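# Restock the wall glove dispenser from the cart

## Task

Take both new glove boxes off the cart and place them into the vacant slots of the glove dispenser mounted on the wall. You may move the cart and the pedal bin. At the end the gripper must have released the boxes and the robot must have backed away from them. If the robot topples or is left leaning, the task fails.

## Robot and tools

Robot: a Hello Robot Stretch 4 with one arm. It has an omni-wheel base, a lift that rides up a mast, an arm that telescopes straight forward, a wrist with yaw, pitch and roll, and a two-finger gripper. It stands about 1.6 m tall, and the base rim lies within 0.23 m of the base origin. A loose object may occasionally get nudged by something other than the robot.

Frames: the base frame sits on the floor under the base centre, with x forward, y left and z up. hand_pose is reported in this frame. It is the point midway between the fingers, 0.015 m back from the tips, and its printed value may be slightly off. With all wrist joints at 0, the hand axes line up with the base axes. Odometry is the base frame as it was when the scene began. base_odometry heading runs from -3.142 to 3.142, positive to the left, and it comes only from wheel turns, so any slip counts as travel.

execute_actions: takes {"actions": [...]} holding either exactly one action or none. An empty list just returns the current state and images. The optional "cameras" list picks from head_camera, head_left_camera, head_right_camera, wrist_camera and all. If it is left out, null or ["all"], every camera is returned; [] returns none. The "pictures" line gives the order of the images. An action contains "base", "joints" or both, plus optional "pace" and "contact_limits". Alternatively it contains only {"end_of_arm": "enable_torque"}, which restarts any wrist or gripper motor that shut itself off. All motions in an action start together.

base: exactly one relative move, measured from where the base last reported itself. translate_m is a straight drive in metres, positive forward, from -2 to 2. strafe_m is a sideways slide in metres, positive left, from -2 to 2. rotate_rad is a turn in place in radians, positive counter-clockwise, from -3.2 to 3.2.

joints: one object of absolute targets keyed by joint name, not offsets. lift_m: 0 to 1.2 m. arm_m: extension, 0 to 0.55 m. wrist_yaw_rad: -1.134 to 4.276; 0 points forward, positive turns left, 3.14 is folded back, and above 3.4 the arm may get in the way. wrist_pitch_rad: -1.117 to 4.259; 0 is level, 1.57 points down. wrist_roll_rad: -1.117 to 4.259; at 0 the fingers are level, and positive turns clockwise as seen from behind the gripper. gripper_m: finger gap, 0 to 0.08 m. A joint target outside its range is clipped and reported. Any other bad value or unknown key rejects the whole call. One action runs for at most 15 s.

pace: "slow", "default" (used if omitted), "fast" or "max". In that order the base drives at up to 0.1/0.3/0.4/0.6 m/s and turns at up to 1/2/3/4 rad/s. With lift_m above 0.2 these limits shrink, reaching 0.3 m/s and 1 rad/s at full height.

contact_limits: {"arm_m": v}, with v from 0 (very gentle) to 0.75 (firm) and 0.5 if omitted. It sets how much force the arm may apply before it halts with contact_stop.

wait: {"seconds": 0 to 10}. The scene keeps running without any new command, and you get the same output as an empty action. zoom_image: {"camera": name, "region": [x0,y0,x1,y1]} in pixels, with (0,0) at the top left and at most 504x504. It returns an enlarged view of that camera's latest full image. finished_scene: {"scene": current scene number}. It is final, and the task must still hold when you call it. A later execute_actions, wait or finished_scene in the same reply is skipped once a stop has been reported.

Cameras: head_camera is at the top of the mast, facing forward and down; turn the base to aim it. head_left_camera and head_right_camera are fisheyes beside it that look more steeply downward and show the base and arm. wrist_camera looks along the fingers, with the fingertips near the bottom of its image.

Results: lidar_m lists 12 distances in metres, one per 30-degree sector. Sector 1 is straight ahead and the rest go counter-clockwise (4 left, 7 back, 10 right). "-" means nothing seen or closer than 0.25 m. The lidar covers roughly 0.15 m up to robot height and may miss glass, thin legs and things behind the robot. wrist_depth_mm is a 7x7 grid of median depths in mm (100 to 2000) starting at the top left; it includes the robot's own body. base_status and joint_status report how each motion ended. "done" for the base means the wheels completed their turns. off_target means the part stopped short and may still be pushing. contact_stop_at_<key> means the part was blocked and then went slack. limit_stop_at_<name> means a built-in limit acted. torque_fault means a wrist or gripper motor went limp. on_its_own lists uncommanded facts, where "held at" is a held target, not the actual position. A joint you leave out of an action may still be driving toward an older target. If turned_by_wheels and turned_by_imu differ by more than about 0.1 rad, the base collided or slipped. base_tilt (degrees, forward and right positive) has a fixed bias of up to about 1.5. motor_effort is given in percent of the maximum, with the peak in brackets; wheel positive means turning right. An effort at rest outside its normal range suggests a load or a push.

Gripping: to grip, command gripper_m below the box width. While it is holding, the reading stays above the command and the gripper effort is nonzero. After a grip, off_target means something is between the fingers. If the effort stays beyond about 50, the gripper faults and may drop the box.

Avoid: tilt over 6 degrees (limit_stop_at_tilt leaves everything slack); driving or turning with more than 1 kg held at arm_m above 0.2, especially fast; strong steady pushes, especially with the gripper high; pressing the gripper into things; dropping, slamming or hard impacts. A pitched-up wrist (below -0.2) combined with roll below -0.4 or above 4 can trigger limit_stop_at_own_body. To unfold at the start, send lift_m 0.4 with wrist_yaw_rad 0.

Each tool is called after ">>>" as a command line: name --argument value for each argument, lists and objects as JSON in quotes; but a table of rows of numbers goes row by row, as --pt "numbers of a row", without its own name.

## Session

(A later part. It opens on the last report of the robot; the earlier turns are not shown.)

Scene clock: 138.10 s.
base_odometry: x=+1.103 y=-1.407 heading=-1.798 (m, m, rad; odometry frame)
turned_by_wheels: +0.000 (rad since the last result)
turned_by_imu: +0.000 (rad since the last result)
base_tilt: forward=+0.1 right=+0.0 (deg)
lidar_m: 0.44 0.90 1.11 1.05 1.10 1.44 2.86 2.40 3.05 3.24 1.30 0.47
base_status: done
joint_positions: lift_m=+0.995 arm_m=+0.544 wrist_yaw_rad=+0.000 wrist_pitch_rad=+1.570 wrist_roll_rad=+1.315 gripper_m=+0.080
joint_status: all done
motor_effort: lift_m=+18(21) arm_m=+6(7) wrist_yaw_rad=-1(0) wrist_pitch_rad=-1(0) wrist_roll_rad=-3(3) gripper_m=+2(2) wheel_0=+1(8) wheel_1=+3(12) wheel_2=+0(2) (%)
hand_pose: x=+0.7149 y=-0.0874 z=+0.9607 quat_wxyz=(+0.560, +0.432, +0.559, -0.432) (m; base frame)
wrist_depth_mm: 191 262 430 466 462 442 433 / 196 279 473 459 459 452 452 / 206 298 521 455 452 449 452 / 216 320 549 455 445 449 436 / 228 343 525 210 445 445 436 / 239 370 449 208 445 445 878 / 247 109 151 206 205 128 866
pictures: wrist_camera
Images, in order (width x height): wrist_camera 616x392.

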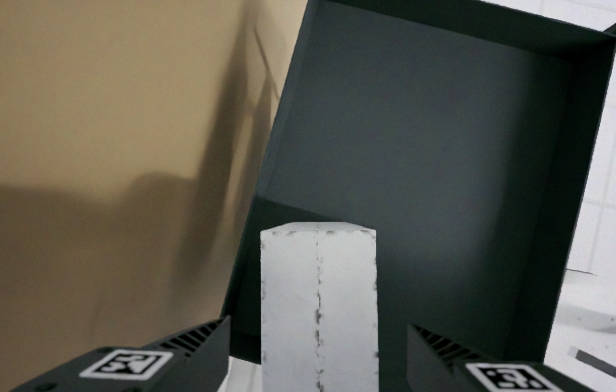

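>>> execute_actions --actions '[{"base":{"strafe_m":0.007},"joints":{"arm_m":0.542}}]' --cameras '[]'

>>> execute_actions --actions '[{"joints":{"lift_m":0.938}}]' --cameras '["wrist_camera"]'

>>> execute_actions --actions '[{"joints":{"gripper_m":0.04}}]' --cameras '[]'

>>> execute_actions --actions '[{"joints":{"lift_m":1.05}}]' --cameras '["wrist_camera"]'

>>> execute_actions --actions '[{"base":{"translate_m":-1.775},"joints":{"arm_m":0.15,"wrist_roll_rad":1.57,"wrist_pitch_rad":1.47}}]' --cameras '[]'

>>> execute_actions --actions '[{"base":{"rotate_rad":1.6},"pace":"slow"}]' --cameras '[]'

>>> execute_actions --actions '[{"base":{"translate_m":0.25},"joints":{"arm_m":0.33}}]' --cameras '["wrist_camera","head_right_camera"]'

Scene clock: 155.23 s.
base_odometry: x=+1.110 y=-1.409 heading=-1.798 (m, m, rad; odometry frame)
turned_by_wheels: +0.000 (rad since the last result)
turned_by_imu: +0.000 (rad since the last result)
base_tilt: forward=+0.0 right=+0.1 (deg)
lidar_m: 0.43 0.87 1.11 1.04 1.10 1.46 2.88 2.40 3.05 3.25 1.31 0.47
base_status: done
joint_positions: lift_m=+0.995 arm_m=+0.543 wrist_yaw_rad=+0.000 wrist_pitch_rad=+1.570 wrist_roll_rad=+1.315 gripper_m=+0.080
joint_status: all done
motor_effort: lift_m=+18(18) arm_m=-7(6) wrist_yaw_rad=-1(0) wrist_pitch_rad=-1(1) wrist_roll_rad=-2(2) gripper_m=+1(2) wheel_0=+1(8) wheel_1=+2(10) wheel_2=+0(0) (%)
hand_pose: x=+0.7142 y=-0.0874 z=+0.9607 quat_wxyz=(+0.560, +0.432, +0.559, -0.432) (m; base frame)
wrist_depth_mm: 192 260 424 462 459 445 433 / 198 279 473 459 455 455 452 / 207 297 535 455 452 449 442 / 216 319 549 452 445 449 436 / 227 343 525 210 449 445 430 / 239 373 452 208 442 442 878 / 248 109 151 207 206 128 878
pictures: none
No camera images: the call's "cameras" was empty. Leave "cameras" out to get every camera's image.

Scene clock: 156.40 s.
base_odometry: x=+1.110 y=-1.409 heading=-1.798 (m, m, rad; odometry frame)
turned_by_wheels: +0.000 (rad since the last result)
turned_by_imu: +0.000 (rad since the last result)
base_tilt: forward=+0.1 right=+0.2 (deg)
lidar_m: 0.42 0.89 1.11 1.04 1.08 1.45 2.89 2.39 3.05 3.25 1.30 0.46
base_status: not commanded
joint_positions: lift_m=+0.938 arm_m=+0.543 wrist_yaw_rad=+0.000 wrist_pitch_rad=+1.570 wrist_roll_rad=+1.315 gripper_m=+0.080
joint_status: all done
motor_effort: lift_m=+18(17) arm_m=-6(6) wrist_yaw_rad=-1(0) wrist_pitch_rad=+0(1) wrist_roll_rad=-4(4) gripper_m=+1(2) wheel_0=+1(1) wheel_1=+3(3) wheel_2=+0(0) (%)
hand_pose: x=+0.7142 y=-0.0874 z=+0.9038 quat_wxyz=(+0.560, +0.432, +0.559, -0.432) (m; base frame)
wrist_depth_mm: 191 260 427 402 399 399 389 / 196 279 469 399 397 397 394 / 206 296 496 394 394 392 389 / 216 319 488 397 389 392 387 / 228 345 473 152 152 389 384 / 239 370 359 151 151 382 366 / 247 109 151 150 150 128 351
pictures: wrist_camera
Images, in order (width x height): wrist_camera 616x392.

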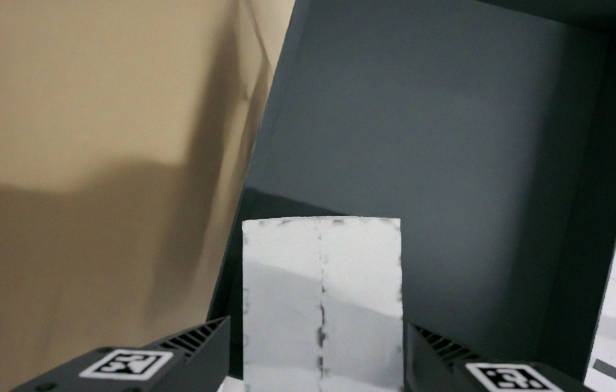

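Scene clock: 157.37 s.
base_odometry: x=+1.110 y=-1.409 heading=-1.798 (m, m, rad; odometry frame)
turned_by_wheels: +0.000 (rad since the last result)
turned_by_imu: +0.000 (rad since the last result)
base_tilt: forward=+0.0 right=+0.1 (deg)
lidar_m: 0.44 0.88 1.11 1.03 1.08 1.47 2.89 2.41 3.04 3.25 1.31 0.49
base_status: not commanded
joint_positions: lift_m=+0.938 arm_m=+0.543 wrist_yaw_rad=+0.000 wrist_pitch_rad=+1.570 wrist_roll_rad=+1.315 gripper_m=+0.060
joint_status: gripper_m off_target (ended at +0.060, target +0.040)
on_its_own: gripper_m is held at +0.056, not at your +0.040, by its contact guard: the fingers met something
motor_effort: lift_m=+18(18) arm_m=-7(7) wrist_yaw_rad=+1(1) wrist_pitch_rad=-2(2) wrist_roll_rad=-3(3) gripper_m=-30(32) wheel_0=+1(1) wheel_1=+2(3) wheel_2=+0(0) (%)
hand_pose: x=+0.7141 y=-0.0874 z=+0.9038 quat_wxyz=(+0.560, +0.432, +0.559, -0.432) (m; base frame)
wrist_depth_mm: 192 263 427 404 404 397 394 / 198 279 473 402 399 394 394 / 207 298 504 399 394 392 392 / 217 320 488 394 392 392 387 / 228 345 473 153 387 387 382 / 240 370 375 151 151 382 366 / 253 314 133 150 144 379 351
pictures: none
No camera images: the call's "cameras" was empty. Leave "cameras" out to get every camera's image.

Scene clock: 158.87 s.
base_odometry: x=+1.110 y=-1.409 heading=-1.798 (m, m, rad; odometry frame)
turned_by_wheels: +0.000 (rad since the last result)
turned_by_imu: +0.000 (rad since the last result)
base_tilt: forward=+0.1 right=+0.0 (deg)
lidar_m: 0.45 0.89 1.09 1.04 1.07 1.46 2.88 2.42 3.07 3.26 1.30 0.47
base_status: not commanded
joint_positions: lift_m=+1.050 arm_m=+0.543 wrist_yaw_rad=+0.000 wrist_pitch_rad=+1.570 wrist_roll_rad=+1.315 gripper_m=+0.060
joint_status: all done
on_its_own: gripper_m is held at +0.056, not at your +0.040, by its contact guard: the fingers met something
motor_effort: lift_m=+25(26) arm_m=-6(6) wrist_yaw_rad=+0(1) wrist_pitch_rad=-2(2) wrist_roll_rad=-2(1) gripper_m=-29(31) wheel_0=+1(1) wheel_1=+2(3) wheel_2=+0(1) (%)
hand_pose: x=+0.7141 y=-0.0874 z=+1.0152 quat_wxyz=(+0.560, +0.432, +0.559, -0.432) (m; base frame)
wrist_depth_mm: 192 262 427 521 508 504 1138 / 198 281 473 517 517 508 508 / 206 298 535 512 504 504 1160 / 218 320 574 512 504 500 1160 / 229 345 539 153 496 500 1160 / 241 375 544 152 151 492 931 / 255 315 133 151 145 449 946
pictures: wrist_camera
Images, in order (width x height): wrist_camera 616x392.

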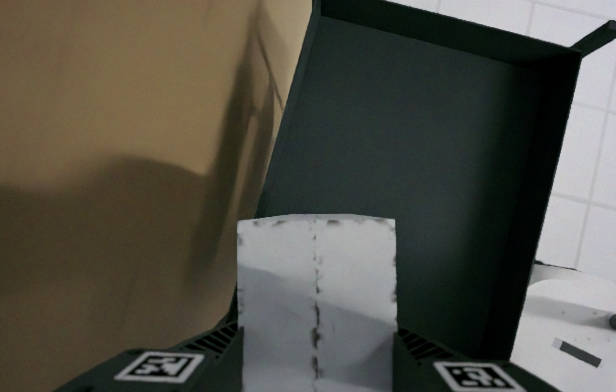

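Scene clock: 166.27 s.
base_odometry: x=+1.510 y=+0.320 heading=-1.798 (m, m, rad; odometry frame)
turned_by_wheels: +0.000 (rad since the last result)
turned_by_imu: -0.001 (rad since the last result)
base_tilt: forward=+0.0 right=+0.0 (deg)
lidar_m: 0.29 1.43 0.90 0.84 0.96 1.16 1.07 1.13 1.02 1.62 3.43 0.31
base_status: done
joint_positions: lift_m=+1.050 arm_m=+0.151 wrist_yaw_rad=+0.000 wrist_pitch_rad=+1.471 wrist_roll_rad=+1.570 gripper_m=+0.060
joint_status: all done
on_its_own: gripper_m is held at +0.056, not at your +0.040, by its contact guard: the fingers met something
motor_effort: lift_m=+25(25) arm_m=-6(8) wrist_yaw_rad=+1(3) wrist_pitch_rad=-4(9) wrist_roll_rad=-1(2) gripper_m=-30(30) wheel_0=-3(8) wheel_1=-3(10) wheel_2=+1(12) (%)
hand_pose: x=+0.3432 y=-0.0874 z=+1.0163 quat_wxyz=(+0.524, +0.524, +0.475, -0.474) (m; base frame)
wrist_depth_mm: 1366 1366 1281 1255 1205 1160 1118 / 1336 1366 1281 1229 1205 1118 1138 / 1336 1281 1255 1229 1205 1138 1098 / 1336 1281 1229 1205 1182 1118 1098 / 1281 1255 1255 153 917 904 891 / 1308 1255 1229 151 151 904 1078 / 1255 1229 133 151 144 891 1078
pictures: none
No camera images: the call's "cameras" was empty. Leave "cameras" out to get every camera's image.

Scene clock: 169.13 s.
base_odometry: x=+1.510 y=+0.320 heading=-0.199 (m, m, rad; odometry frame)
turned_by_wheels: +1.599 (rad since the last result)
turned_by_imu: +1.566 (rad since the last result)
base_tilt: forward=+0.0 right=+0.0 (deg)
lidar_m: 0.29 0.99 1.11 1.06 1.12 1.02 1.78 3.44 2.76 2.20 1.38 0.32
base_status: done
joint_positions: lift_m=+1.050 arm_m=+0.151 wrist_yaw_rad=+0.000 wrist_pitch_rad=+1.471 wrist_roll_rad=+1.570 gripper_m=+0.060
joint_status: not commanded
on_its_own: gripper_m is held at +0.056, not at your +0.040, by its contact guard: the fingers met something
motor_effort: lift_m=+25(24) arm_m=-6(6) wrist_yaw_rad=+1(2) wrist_pitch_rad=-4(4) wrist_roll_rad=-2(1) gripper_m=-29(28) wheel_0=-3(5) wheel_1=-4(8) wheel_2=-2(5) (%)
hand_pose: x=+0.3432 y=-0.0874 z=+1.0163 quat_wxyz=(+0.524, +0.524, +0.475, -0.474) (m; base frame)
wrist_depth_mm: 778 1098 1281 1255 1182 1138 1118 / 778 1118 1255 1205 1160 1160 1138 / 691 1098 1229 1205 1160 1138 1118 / 732 1098 1255 1229 1182 1138 1098 / 750 1078 1229 152 917 931 904 / 668 1098 1182 151 151 917 1078 / 741 931 133 151 145 891 1098
pictures: none
No camera images: the call's "cameras" was empty. Leave "cameras" out to get every camera's image.

Scene clock: 171.43 s.
base_odometry: x=+1.755 y=+0.271 heading=-0.198 (m, m, rad; odometry frame)
turned_by_wheels: +0.001 (rad since the last result)
turned_by_imu: +0.000 (rad since the last result)
base_tilt: forward=+0.0 right=+0.1 (deg)
lidar_m: 0.48 0.72 0.99 1.07 1.10 1.23 1.77 3.70 2.29 2.24 1.07 0.49
base_status: done
joint_positions: lift_m=+1.050 arm_m=+0.329 wrist_yaw_rad=+0.000 wrist_pitch_rad=+1.471 wrist_roll_rad=+1.570 gripper_m=+0.060
joint_status: all done
on_its_own: gripper_m is held at +0.056, not at your +0.040, by its contact guard: the fingers met something
motor_effort: lift_m=+24(24) arm_m=+7(7) wrist_yaw_rad=+0(0) wrist_pitch_rad=-2(7) wrist_roll_rad=-1(2) gripper_m=-30(30) wheel_0=+2(8) wheel_1=+4(8) wheel_2=+1(9) (%)
hand_pose: x=+0.5211 y=-0.0874 z=+1.0163 quat_wxyz=(+0.525, +0.524, +0.475, -0.474) (m; base frame)
wrist_depth_mm: 259 366 609 1205 1205 1138 1160 / 260 368 517 1229 1160 1182 1118 / 262 366 455 1205 1160 1160 1118 / 262 368 512 1205 1138 1138 1118 / 260 366 512 153 1118 904 891 / 262 373 477 152 151 917 878 / 259 312 133 151 145 917 891
pictures: head_right_camera, wrist_camera
Images, in order (width x height): head_right_camera 420x672, wrist_camera 616x392.

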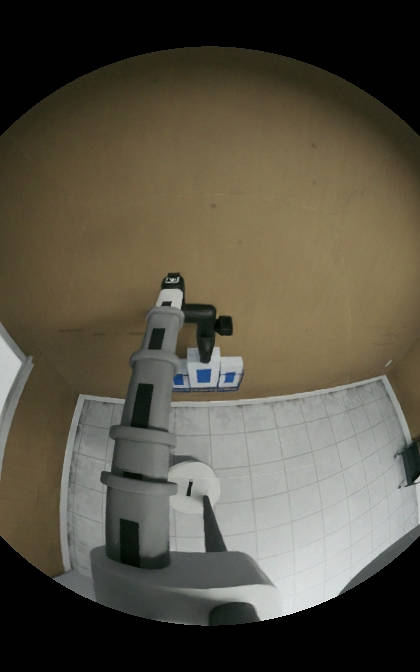

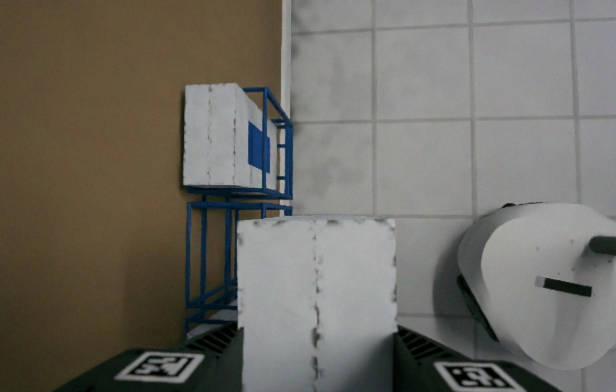

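>>> execute_actions --actions '[{"base":{"strafe_m":0.002},"joints":{"arm_m":0.464,"lift_m":1.0},"pace":"slow","contact_limits":{"arm_m":0.2}}]' --cameras '["wrist_camera"]'

>>> execute_actions --actions '[{"joints":{"lift_m":0.945},"pace":"slow"}]' --cameras '["wrist_camera","head_right_camera"]'

>>> zoom_image --camera "head_right_camera" --region '[140,310,260,430]'

Scene clock: 180.73 s.
base_odometry: x=+1.756 y=+0.273 heading=-0.198 (m, m, rad; odometry frame)
turned_by_wheels: +0.000 (rad since the last result)
turned_by_imu: +0.000 (rad since the last result)
base_tilt: forward=+0.1 right=-0.1 (deg)
lidar_m: 0.61 0.74 0.99 1.06 1.12 1.26 1.76 3.67 2.31 2.25 1.06 0.64
base_status: done
joint_positions: lift_m=+1.000 arm_m=+0.463 wrist_yaw_rad=+0.000 wrist_pitch_rad=+1.471 wrist_roll_rad=+1.570 gripper_m=+0.060
joint_status: all done
on_its_own: gripper_m is held at +0.056, not at your +0.040, by its contact guard: the fingers met something
motor_effort: lift_m=+20(23) arm_m=+7(8) wrist_yaw_rad=-1(1) wrist_pitch_rad=-3(2) wrist_roll_rad=-1(1) gripper_m=-28(29) wheel_0=-1(4) wheel_1=+2(6) wheel_2=+0(2) (%)
contact_limits: arm_m 0.2
hand_pose: x=+0.6550 y=-0.0874 z=+0.9666 quat_wxyz=(+0.525, +0.524, +0.475, -0.474) (m; base frame)
wrist_depth_mm: 108 143 238 691 1118 1118 1060 / 108 143 238 389 1118 1098 1098 / 109 143 238 387 1118 1078 1060 / 109 143 237 410 1098 1098 1042 / 109 143 200 152 1078 1078 842 / 109 143 201 151 151 1060 831 / 106 121 133 150 144 1042 1025
pictures: wrist_camera
Images, in order (width x height): wrist_camera 616x392.

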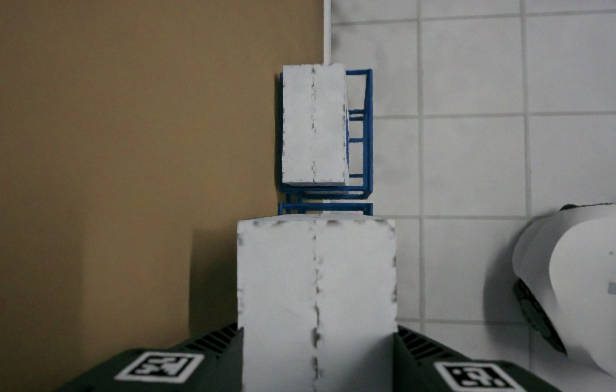

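Scene clock: 182.07 s.
base_odometry: x=+1.756 y=+0.273 heading=-0.198 (m, m, rad; odometry frame)
turned_by_wheels: +0.000 (rad since the last result)
turned_by_imu: +0.000 (rad since the last result)
base_tilt: forward=+0.1 right=+0.1 (deg)
lidar_m: 0.58 0.72 0.95 1.04 1.12 1.27 1.77 3.69 2.32 2.25 1.05 0.65
base_status: not commanded
joint_positions: lift_m=+0.945 arm_m=+0.463 wrist_yaw_rad=+0.000 wrist_pitch_rad=+1.471 wrist_roll_rad=+1.570 gripper_m=+0.060
joint_status: all done
on_its_own: gripper_m is held at +0.056, not at your +0.040, by its contact guard: the fingers met something
motor_effort: lift_m=+20(21) arm_m=+7(7) wrist_yaw_rad=-1(1) wrist_pitch_rad=-3(3) wrist_roll_rad=-2(1) gripper_m=-30(30) wheel_0=-1(1) wheel_1=+2(2) wheel_2=+0(0) (%)
hand_pose: x=+0.6550 y=-0.0874 z=+0.9117 quat_wxyz=(+0.525, +0.524, +0.475, -0.474) (m; base frame)
wrist_depth_mm: 108 143 238 544 1078 1025 1025 / 109 143 239 334 1078 1042 1025 / 109 143 240 332 1060 1025 1008 / 109 143 240 364 1042 1025 991 / 109 143 201 151 151 991 809 / 109 143 200 151 151 1008 788 / 106 121 133 150 144 976 976
pictures: head_right_camera, wrist_camera
Images, in order (width x height): head_right_camera 420x672, wrist_camera 616x392.

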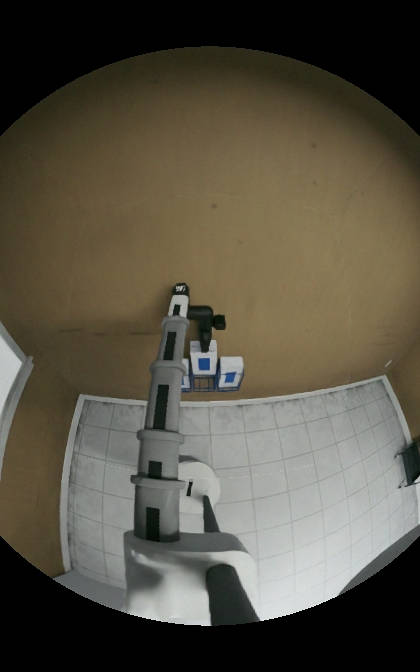

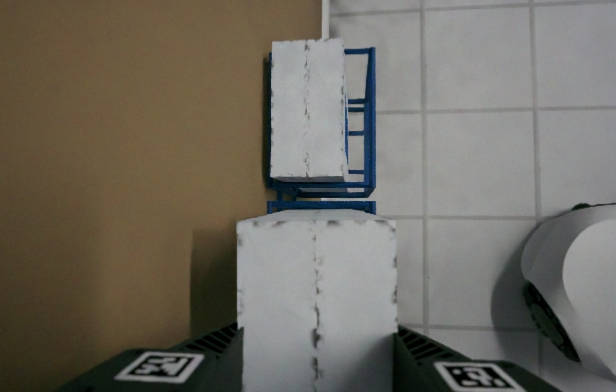

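Region (140, 310, 260, 430) of head_right_camera's 420x672 image, scaled by 4.200, with more detail than that image has.

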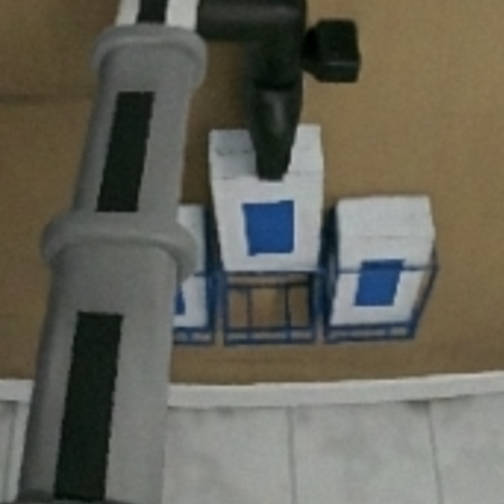

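>>> execute_actions --actions '[{"base":{"strafe_m":-0.003},"joints":{"lift_m":0.83,"arm_m":0.468},"pace":"slow"}]' --cameras '["wrist_camera"]'

>>> execute_actions --actions '[{"joints":{"lift_m":0.775},"pace":"slow"}]' --cameras '["wrist_camera"]'

Scene clock: 191.57 s.
base_odometry: x=+1.755 y=+0.270 heading=-0.198 (m, m, rad; odometry frame)
turned_by_wheels: +0.000 (rad since the last result)
turned_by_imu: +0.000 (rad since the last result)
base_tilt: forward=+0.1 right=+0.0 (deg)
lidar_m: 0.57 0.71 0.98 1.06 1.12 1.27 1.78 3.70 2.32 2.23 1.05 0.63
base_status: done
joint_positions: lift_m=+0.830 arm_m=+0.467 wrist_yaw_rad=+0.000 wrist_pitch_rad=+1.471 wrist_roll_rad=+1.570 gripper_m=+0.060
joint_status: all done
on_its_own: gripper_m is held at +0.056, not at your +0.040, by its contact guard: the fingers met something
motor_effort: lift_m=+20(19) arm_m=+7(6) wrist_yaw_rad=-1(0) wrist_pitch_rad=-3(2) wrist_roll_rad=-1(2) gripper_m=-29(30) wheel_0=+3(6) wheel_1=-5(10) wheel_2=+0(3) (%)
hand_pose: x=+0.6590 y=-0.0874 z=+0.7967 quat_wxyz=(+0.525, +0.524, +0.475, -0.474) (m; base frame)
wrist_depth_mm: 106 136 220 217 960 946 917 / 106 137 217 216 946 917 904 / 106 137 216 215 931 931 891 / 106 137 227 249 917 891 878 / 106 136 191 152 150 904 820 / 106 137 191 151 150 904 778 / 105 116 133 151 144 891 866
pictures: wrist_camera
Images, in order (width x height): wrist_camera 616x392.

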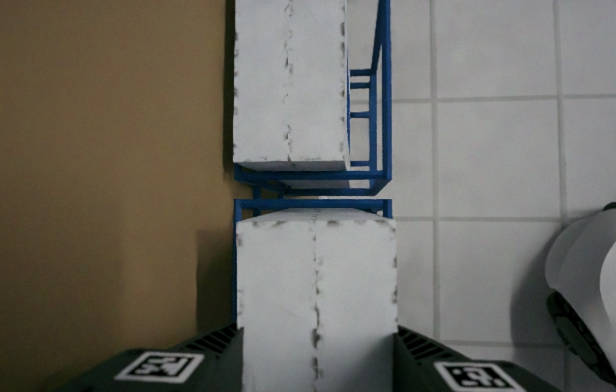

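Scene clock: 193.03 s.
base_odometry: x=+1.755 y=+0.270 heading=-0.199 (m, m, rad; odometry frame)
turned_by_wheels: -0.001 (rad since the last result)
turned_by_imu: -0.001 (rad since the last result)
base_tilt: forward=+0.1 right=+0.0 (deg)
lidar_m: 0.58 0.73 0.98 1.07 1.10 1.23 1.79 3.70 2.30 2.22 1.05 0.63
base_status: not commanded
joint_positions: lift_m=+0.775 arm_m=+0.467 wrist_yaw_rad=-0.001 wrist_pitch_rad=+1.471 wrist_roll_rad=+1.570 gripper_m=+0.062
joint_status: all done
on_its_own: gripper_m is held at +0.056, not at your +0.040, by its contact guard: the fingers met something
motor_effort: lift_m=+23(22) arm_m=+6(7) wrist_yaw_rad=+0(2) wrist_pitch_rad=-4(9) wrist_roll_rad=-1(2) gripper_m=-39(39) wheel_0=-5(5) wheel_1=-4(5) wheel_2=-2(4) (%)
hand_pose: x=+0.6591 y=-0.0874 z=+0.7414 quat_wxyz=(+0.524, +0.524, +0.474, -0.474) (m; base frame)
wrist_depth_mm: 106 137 163 159 904 891 866 / 106 137 162 158 904 878 854 / 107 137 163 158 878 866 854 / 106 137 198 224 878 854 842 / 106 137 178 131 130 866 798 / 106 136 176 131 129 854 788 / 106 111 131 131 129 842 809
pictures: wrist_camera
Images, in order (width x height): wrist_camera 616x392.

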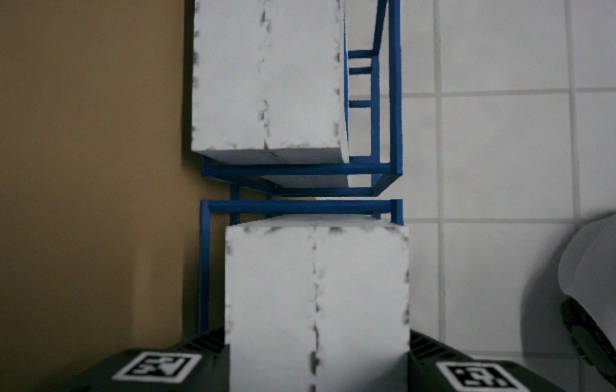

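>>> execute_actions --actions '[{"joints":{"lift_m":0.79},"pace":"slow"}]' --cameras '["wrist_camera","head_right_camera","head_left_camera"]'

>>> zoom_image --camera "head_right_camera" --region '[160,330,250,410]'

>>> zoom_image --camera "wrist_camera" --region '[190,150,430,270]'

Scene clock: 205.30 s.
base_odometry: x=+1.755 y=+0.270 heading=-0.199 (m, m, rad; odometry frame)
turned_by_wheels: +0.000 (rad since the last result)
turned_by_imu: +0.000 (rad since the last result)
base_tilt: forward=+0.1 right=+0.0 (deg)
lidar_m: 0.59 0.72 1.00 1.06 1.12 1.25 1.78 3.69 2.32 2.23 1.04 0.62
base_status: not commanded
joint_positions: lift_m=+0.789 arm_m=+0.467 wrist_yaw_rad=-0.001 wrist_pitch_rad=+1.471 wrist_roll_rad=+1.570 gripper_m=+0.062
joint_status: all done
on_its_own: gripper_m is held at +0.056, not at your +0.040, by its contact guard: the fingers met something
motor_effort: lift_m=+27(27) arm_m=+6(6) wrist_yaw_rad=+1(2) wrist_pitch_rad=-3(3) wrist_roll_rad=-1(2) gripper_m=-39(37) wheel_0=-5(5) wheel_1=-4(4) wheel_2=-3(3) (%)
hand_pose: x=+0.6591 y=-0.0874 z=+0.7561 quat_wxyz=(+0.524, +0.524, +0.474, -0.474) (m; base frame)
wrist_depth_mm: 107 138 178 174 917 904 878 / 107 138 177 173 904 891 866 / 107 138 177 171 878 891 854 / 107 138 209 220 878 878 854 / 107 138 178 131 130 866 809 / 107 137 179 131 130 842 759 / 106 112 132 131 129 854 820
pictures: head_left_camera, head_right_camera, wrist_camera
Images, in order (width x height): head_left_camera 420x672, head_right_camera 420x672, wrist_camera 616x392.

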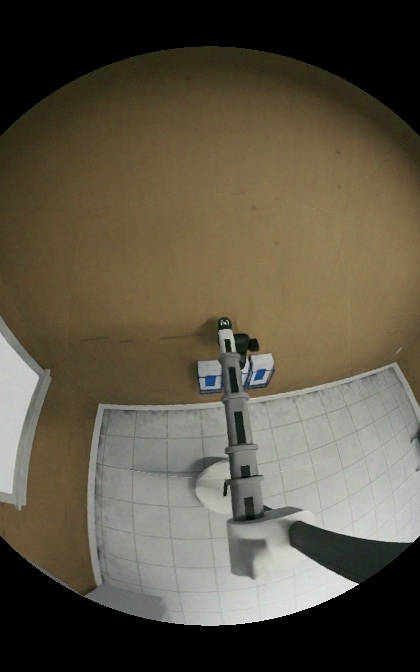

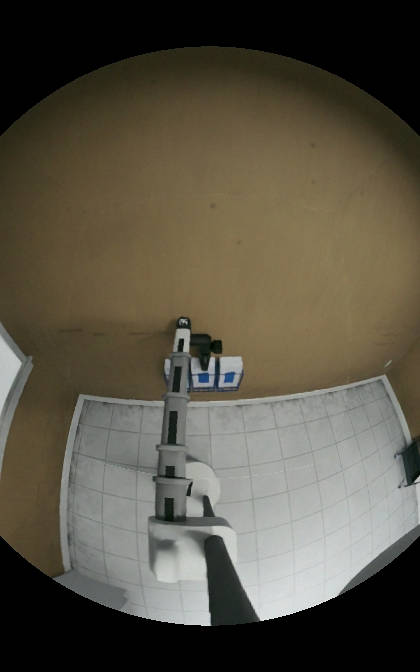

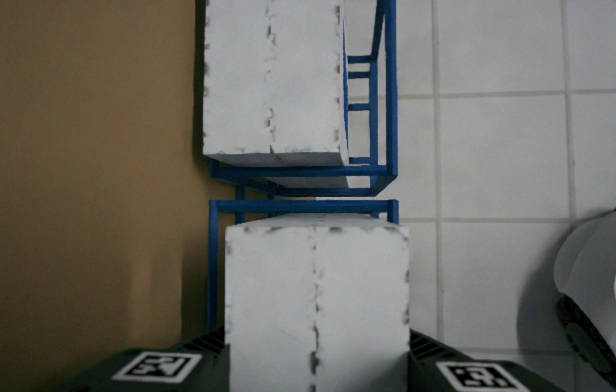

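Region (160, 330, 250, 410) of head_right_camera's 420x672 image, scaled by 5.600, with more detail than that image has.

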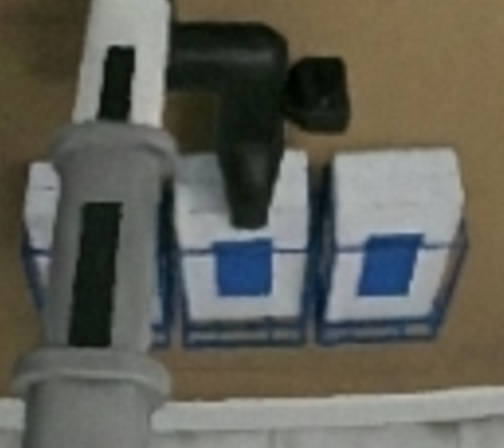

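Region (190, 150, 430, 270) of wrist_camera's 616x392 image, scaled by 2.100.

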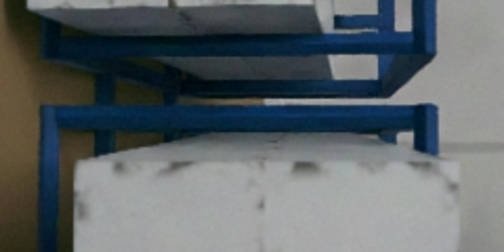

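>>> execute_actions --actions '[{"base":{"strafe_m":-0.014},"pace":"slow"}]' --cameras '["wrist_camera"]'

>>> execute_actions --actions '[{"base":{"strafe_m":0.005},"joints":{"arm_m":0.465},"pace":"slow"}]' --cameras '[]'

>>> execute_actions --actions '[{"joints":{"lift_m":0.768},"pace":"slow"}]' --cameras '["wrist_camera"]'

Scene clock: 215.23 s.
base_odometry: x=+1.752 y=+0.257 heading=-0.199 (m, m, rad; odometry frame)
turned_by_wheels: +0.001 (rad since the last result)
turned_by_imu: +0.001 (rad since the last result)
base_tilt: forward=+0.1 right=-0.1 (deg)
lidar_m: 0.59 0.72 1.01 1.08 1.13 1.27 1.89 3.69 2.28 2.21 1.07 0.64
base_status: done
joint_positions: lift_m=+0.790 arm_m=+0.467 wrist_yaw_rad=+0.000 wrist_pitch_rad=+1.472 wrist_roll_rad=+1.570 gripper_m=+0.062
joint_status: not commanded
on_its_own: gripper_m is held at +0.056, not at your +0.040, by its contact guard: the fingers met something
motor_effort: lift_m=+25(27) arm_m=+6(6) wrist_yaw_rad=+1(1) wrist_pitch_rad=-5(6) wrist_roll_rad=-2(1) gripper_m=-38(39) wheel_0=+9(8) wheel_1=-3(9) wheel_2=+1(3) (%)
hand_pose: x=+0.6589 y=-0.0874 z=+0.7563 quat_wxyz=(+0.524, +0.524, +0.475, -0.475) (m; base frame)
wrist_depth_mm: 106 136 178 174 917 904 891 / 106 137 177 172 917 891 878 / 106 137 176 172 904 891 842 / 106 137 209 206 878 878 842 / 106 137 178 133 132 878 809 / 106 137 178 132 131 866 768 / 106 112 131 131 129 854 831
pictures: wrist_camera
Images, in order (width x height): wrist_camera 616x392.

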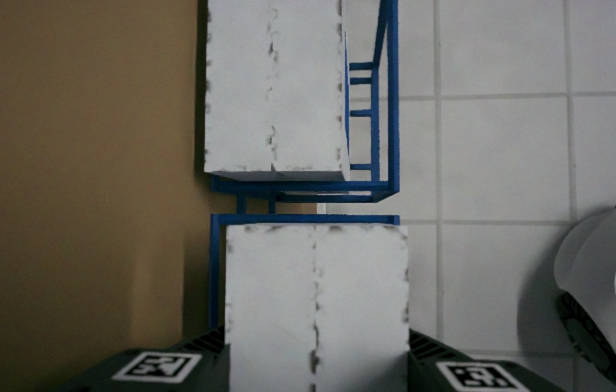

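Scene clock: 215.93 s.
base_odometry: x=+1.753 y=+0.261 heading=-0.198 (m, m, rad; odometry frame)
turned_by_wheels: +0.000 (rad since the last result)
turned_by_imu: +0.000 (rad since the last result)
base_tilt: forward=+0.1 right=+0.1 (deg)
lidar_m: 0.59 0.73 1.00 1.07 1.11 1.25 1.80 3.71 2.31 2.24 1.08 0.63
base_status: done
joint_positions: lift_m=+0.790 arm_m=+0.466 wrist_yaw_rad=+0.000 wrist_pitch_rad=+1.471 wrist_roll_rad=+1.570 gripper_m=+0.062
joint_status: all done
on_its_own: gripper_m is held at +0.056, not at your +0.040, by its contact guard: the fingers met something
motor_effort: lift_m=+24(24) arm_m=-7(7) wrist_yaw_rad=+0(1) wrist_pitch_rad=-4(6) wrist_roll_rad=-1(2) gripper_m=-40(39) wheel_0=-2(8) wheel_1=+5(6) wheel_2=+1(2) (%)
hand_pose: x=+0.6582 y=-0.0874 z=+0.7563 quat_wxyz=(+0.524, +0.524, +0.475, -0.474) (m; base frame)
wrist_depth_mm: 107 138 179 173 891 904 878 / 107 138 177 173 904 891 878 / 107 138 177 171 891 878 854 / 107 138 211 215 891 878 842 / 107 138 179 132 131 878 798 / 107 138 179 131 130 866 778 / 107 111 132 131 129 854 842
pictures: none
No camera images: the call's "cameras" was empty. Leave "cameras" out to get every camera's image.

Scene clock: 216.87 s.
base_odometry: x=+1.753 y=+0.261 heading=-0.198 (m, m, rad; odometry frame)
turned_by_wheels: +0.000 (rad since the last result)
turned_by_imu: +0.000 (rad since the last result)
base_tilt: forward=+0.1 right=+0.1 (deg)
lidar_m: 0.60 0.71 0.98 1.09 1.12 1.27 1.81 3.72 2.31 2.23 1.04 0.64
base_status: not commanded
joint_positions: lift_m=+0.768 arm_m=+0.466 wrist_yaw_rad=+0.000 wrist_pitch_rad=+1.471 wrist_roll_rad=+1.570 gripper_m=+0.062
joint_status: all done
on_its_own: gripper_m is held at +0.056, not at your +0.040, by its contact guard: the fingers met something
motor_effort: lift_m=+20(23) arm_m=-6(7) wrist_yaw_rad=+1(0) wrist_pitch_rad=-4(4) wrist_roll_rad=-2(1) gripper_m=-40(39) wheel_0=-2(2) wheel_1=+5(5) wheel_2=+2(1) (%)
hand_pose: x=+0.6582 y=-0.0874 z=+0.7347 quat_wxyz=(+0.524, +0.524, +0.475, -0.474) (m; base frame)
wrist_depth_mm: 107 138 156 152 891 866 842 / 107 138 154 150 891 866 842 / 107 138 154 150 891 854 842 / 107 138 194 304 866 854 809 / 107 138 179 132 131 854 798 / 107 138 179 132 130 831 809 / 107 112 132 130 129 820 809
pictures: wrist_camera
Images, in order (width x height): wrist_camera 616x392.

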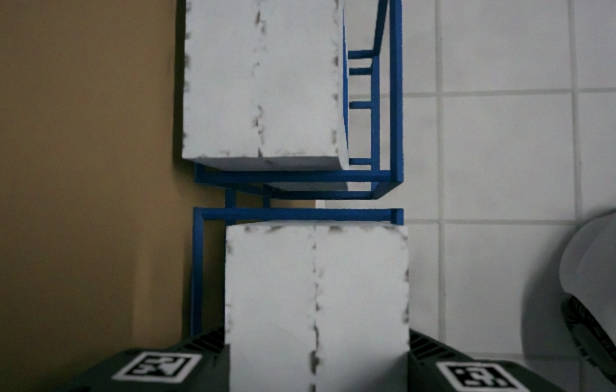

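Past the rail.

>>> execute_actions --actions '[{"joints":{"lift_m":0.76},"pace":"slow"}]' --cameras '[]'

>>> execute_actions --actions '[{"joints":{"gripper_m":0.071},"pace":"slow"}]' --cameras '[]'

>>> execute_actions --actions '[{"joints":{"lift_m":0.87}}]' --cameras '["wrist_camera"]'

>>> execute_actions --actions '[{"base":{"translate_m":-0.5},"joints":{"arm_m":0.0},"pace":"fast"}]' --cameras '["head_camera"]'

>>> zoom_image --camera "head_camera" --region '[150,250,310,370]'

Scene clock: 229.80 s.
base_odometry: x=+1.753 y=+0.261 heading=-0.198 (m, m, rad; odometry frame)
turned_by_wheels: +0.000 (rad since the last result)
turned_by_imu: +0.000 (rad since the last result)
base_tilt: forward=+0.0 right=+0.2 (deg)
lidar_m: 0.60 0.72 0.99 1.08 1.12 1.27 1.79 3.70 2.30 2.24 1.07 0.62
base_status: not commanded
joint_positions: lift_m=+0.760 arm_m=+0.466 wrist_yaw_rad=+0.000 wrist_pitch_rad=+1.471 wrist_roll_rad=+1.570 gripper_m=+0.062
joint_status: all done
on_its_own: gripper_m is held at +0.056, not at your +0.040, by its contact guard: the fingers met something
motor_effort: lift_m=+20(21) arm_m=-7(7) wrist_yaw_rad=+0(0) wrist_pitch_rad=-4(4) wrist_roll_rad=-2(3) gripper_m=-39(40) wheel_0=-2(2) wheel_1=+5(5) wheel_2=+1(1) (%)
hand_pose: x=+0.6582 y=-0.0874 z=+0.7267 quat_wxyz=(+0.524, +0.524, +0.475, -0.474) (m; base frame)
wrist_depth_mm: 107 138 146 143 878 866 831 / 107 138 146 142 866 854 831 / 107 138 145 142 866 842 820 / 107 138 184 309 854 854 820 / 107 138 179 132 132 842 809 / 107 138 179 131 130 842 798 / 107 112 132 131 129 831 798
pictures: none
No camera images: the call's "cameras" was empty. Leave "cameras" out to get every camera's image.

Scene clock: 230.63 s.
base_odometry: x=+1.753 y=+0.261 heading=-0.198 (m, m, rad; odometry frame)
turned_by_wheels: +0.000 (rad since the last result)
turned_by_imu: +0.000 (rad since the last result)
base_tilt: forward=+0.0 right=+0.0 (deg)
lidar_m: 0.60 0.72 0.99 1.06 1.12 1.25 1.81 3.73 2.30 2.22 1.05 0.61
base_status: not commanded
joint_positions: lift_m=+0.760 arm_m=+0.466 wrist_yaw_rad=+0.000 wrist_pitch_rad=+1.470 wrist_roll_rad=+1.570 gripper_m=+0.071
joint_status: all done
motor_effort: lift_m=+20(20) arm_m=-6(7) wrist_yaw_rad=-1(0) wrist_pitch_rad=-1(4) wrist_roll_rad=-1(3) gripper_m=+1(40) wheel_0=-2(2) wheel_1=+5(4) wheel_2=+1(1) (%)
hand_pose: x=+0.6584 y=-0.0874 z=+0.7267 quat_wxyz=(+0.525, +0.524, +0.474, -0.474) (m; base frame)
wrist_depth_mm: 106 137 148 145 878 866 842 / 107 137 148 143 878 878 842 / 107 138 147 143 878 854 831 / 107 138 187 286 866 842 831 / 107 138 178 138 137 842 820 / 106 137 178 138 136 831 798 / 106 110 134 135 134 130 798
pictures: none
No camera images: the call's "cameras" was empty. Leave "cameras" out to get every camera's image.

Scene clock: 232.13 s.
base_odometry: x=+1.753 y=+0.261 heading=-0.198 (m, m, rad; odometry frame)
turned_by_wheels: +0.000 (rad since the last result)
turned_by_imu: +0.000 (rad since the last result)
base_tilt: forward=+0.0 right=+0.0 (deg)
lidar_m: 0.60 0.72 0.99 1.08 1.13 1.27 1.83 3.69 2.29 2.25 1.01 0.64
base_status: not commanded
joint_positions: lift_m=+0.870 arm_m=+0.466 wrist_yaw_rad=+0.000 wrist_pitch_rad=+1.470 wrist_roll_rad=+1.570 gripper_m=+0.071
joint_status: all done
motor_effort: lift_m=+23(25) arm_m=-6(7) wrist_yaw_rad=+0(0) wrist_pitch_rad=-1(1) wrist_roll_rad=-2(2) gripper_m=+2(2) wheel_0=-2(2) wheel_1=+5(4) wheel_2=+1(1) (%)
hand_pose: x=+0.6584 y=-0.0874 z=+0.8364 quat_wxyz=(+0.525, +0.524, +0.474, -0.474) (m; base frame)
wrist_depth_mm: 107 137 228 257 991 960 946 / 107 138 228 256 1008 976 960 / 107 138 229 254 991 960 931 / 107 138 229 286 976 976 931 / 107 138 229 249 976 931 809 / 107 138 208 246 946 946 768 / 107 110 134 245 240 130 904
pictures: wrist_camera
Images, in order (width x height): wrist_camera 616x392.

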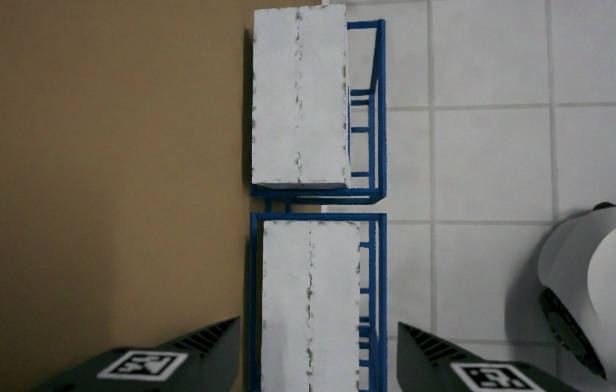

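Scene clock: 234.87 s.
base_odometry: x=+1.263 y=+0.360 heading=-0.199 (m, m, rad; odometry frame)
turned_by_wheels: -0.001 (rad since the last result)
turned_by_imu: +0.000 (rad since the last result)
base_tilt: forward=-0.1 right=+0.1 (deg)
lidar_m: 1.09 1.26 1.13 1.09 0.98 0.83 1.77 3.20 2.75 2.21 1.76 1.26
base_status: done
joint_positions: lift_m=+0.870 arm_m=+0.001 wrist_yaw_rad=+0.000 wrist_pitch_rad=+1.471 wrist_roll_rad=+1.570 gripper_m=+0.071
joint_status: all done
motor_effort: lift_m=+23(23) arm_m=-6(7) wrist_yaw_rad=+1(1) wrist_pitch_rad=-2(3) wrist_roll_rad=-1(2) gripper_m=+1(2) wheel_0=-2(8) wheel_1=-4(8) wheel_2=-1(10) (%)
hand_pose: x=+0.1932 y=-0.0874 z=+0.8364 quat_wxyz=(+0.525, +0.524, +0.474, -0.474) (m; base frame)
wrist_depth_mm: 1160 1098 1098 1042 1008 976 946 / 1138 1098 1060 1025 1008 946 931 / 1118 1098 1060 1042 991 960 946 / 1118 1098 1025 1025 991 960 931 / 1098 1060 1025 1008 759 741 484 / 1098 1060 1060 991 750 732 917 / 1098 110 134 1008 759 131 904
pictures: head_camera
Images, in order (width x height): head_camera 420x560.

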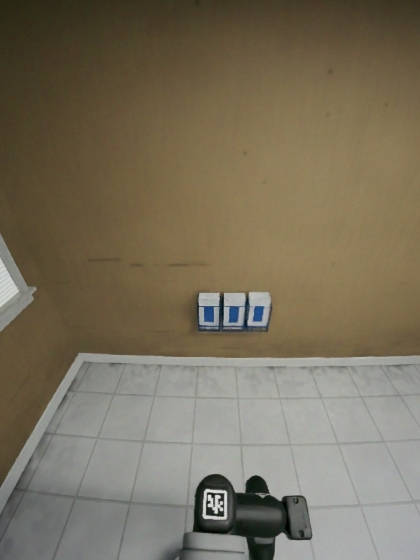

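Region (150, 250, 310, 370) of head_camera's 420x560 image, scaled by 3.150, with more detail than that image has; it fills the top 378 rows of this view, and the rest is white.

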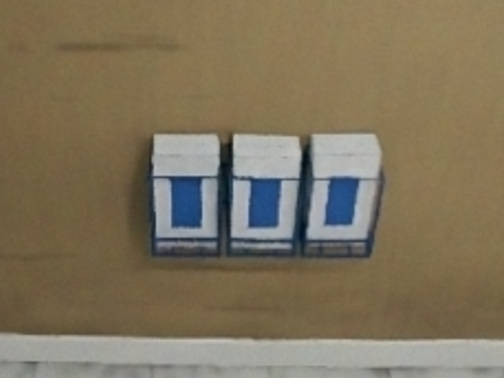

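>>> finished_scene --scene 2

The scene is finished: the task was done.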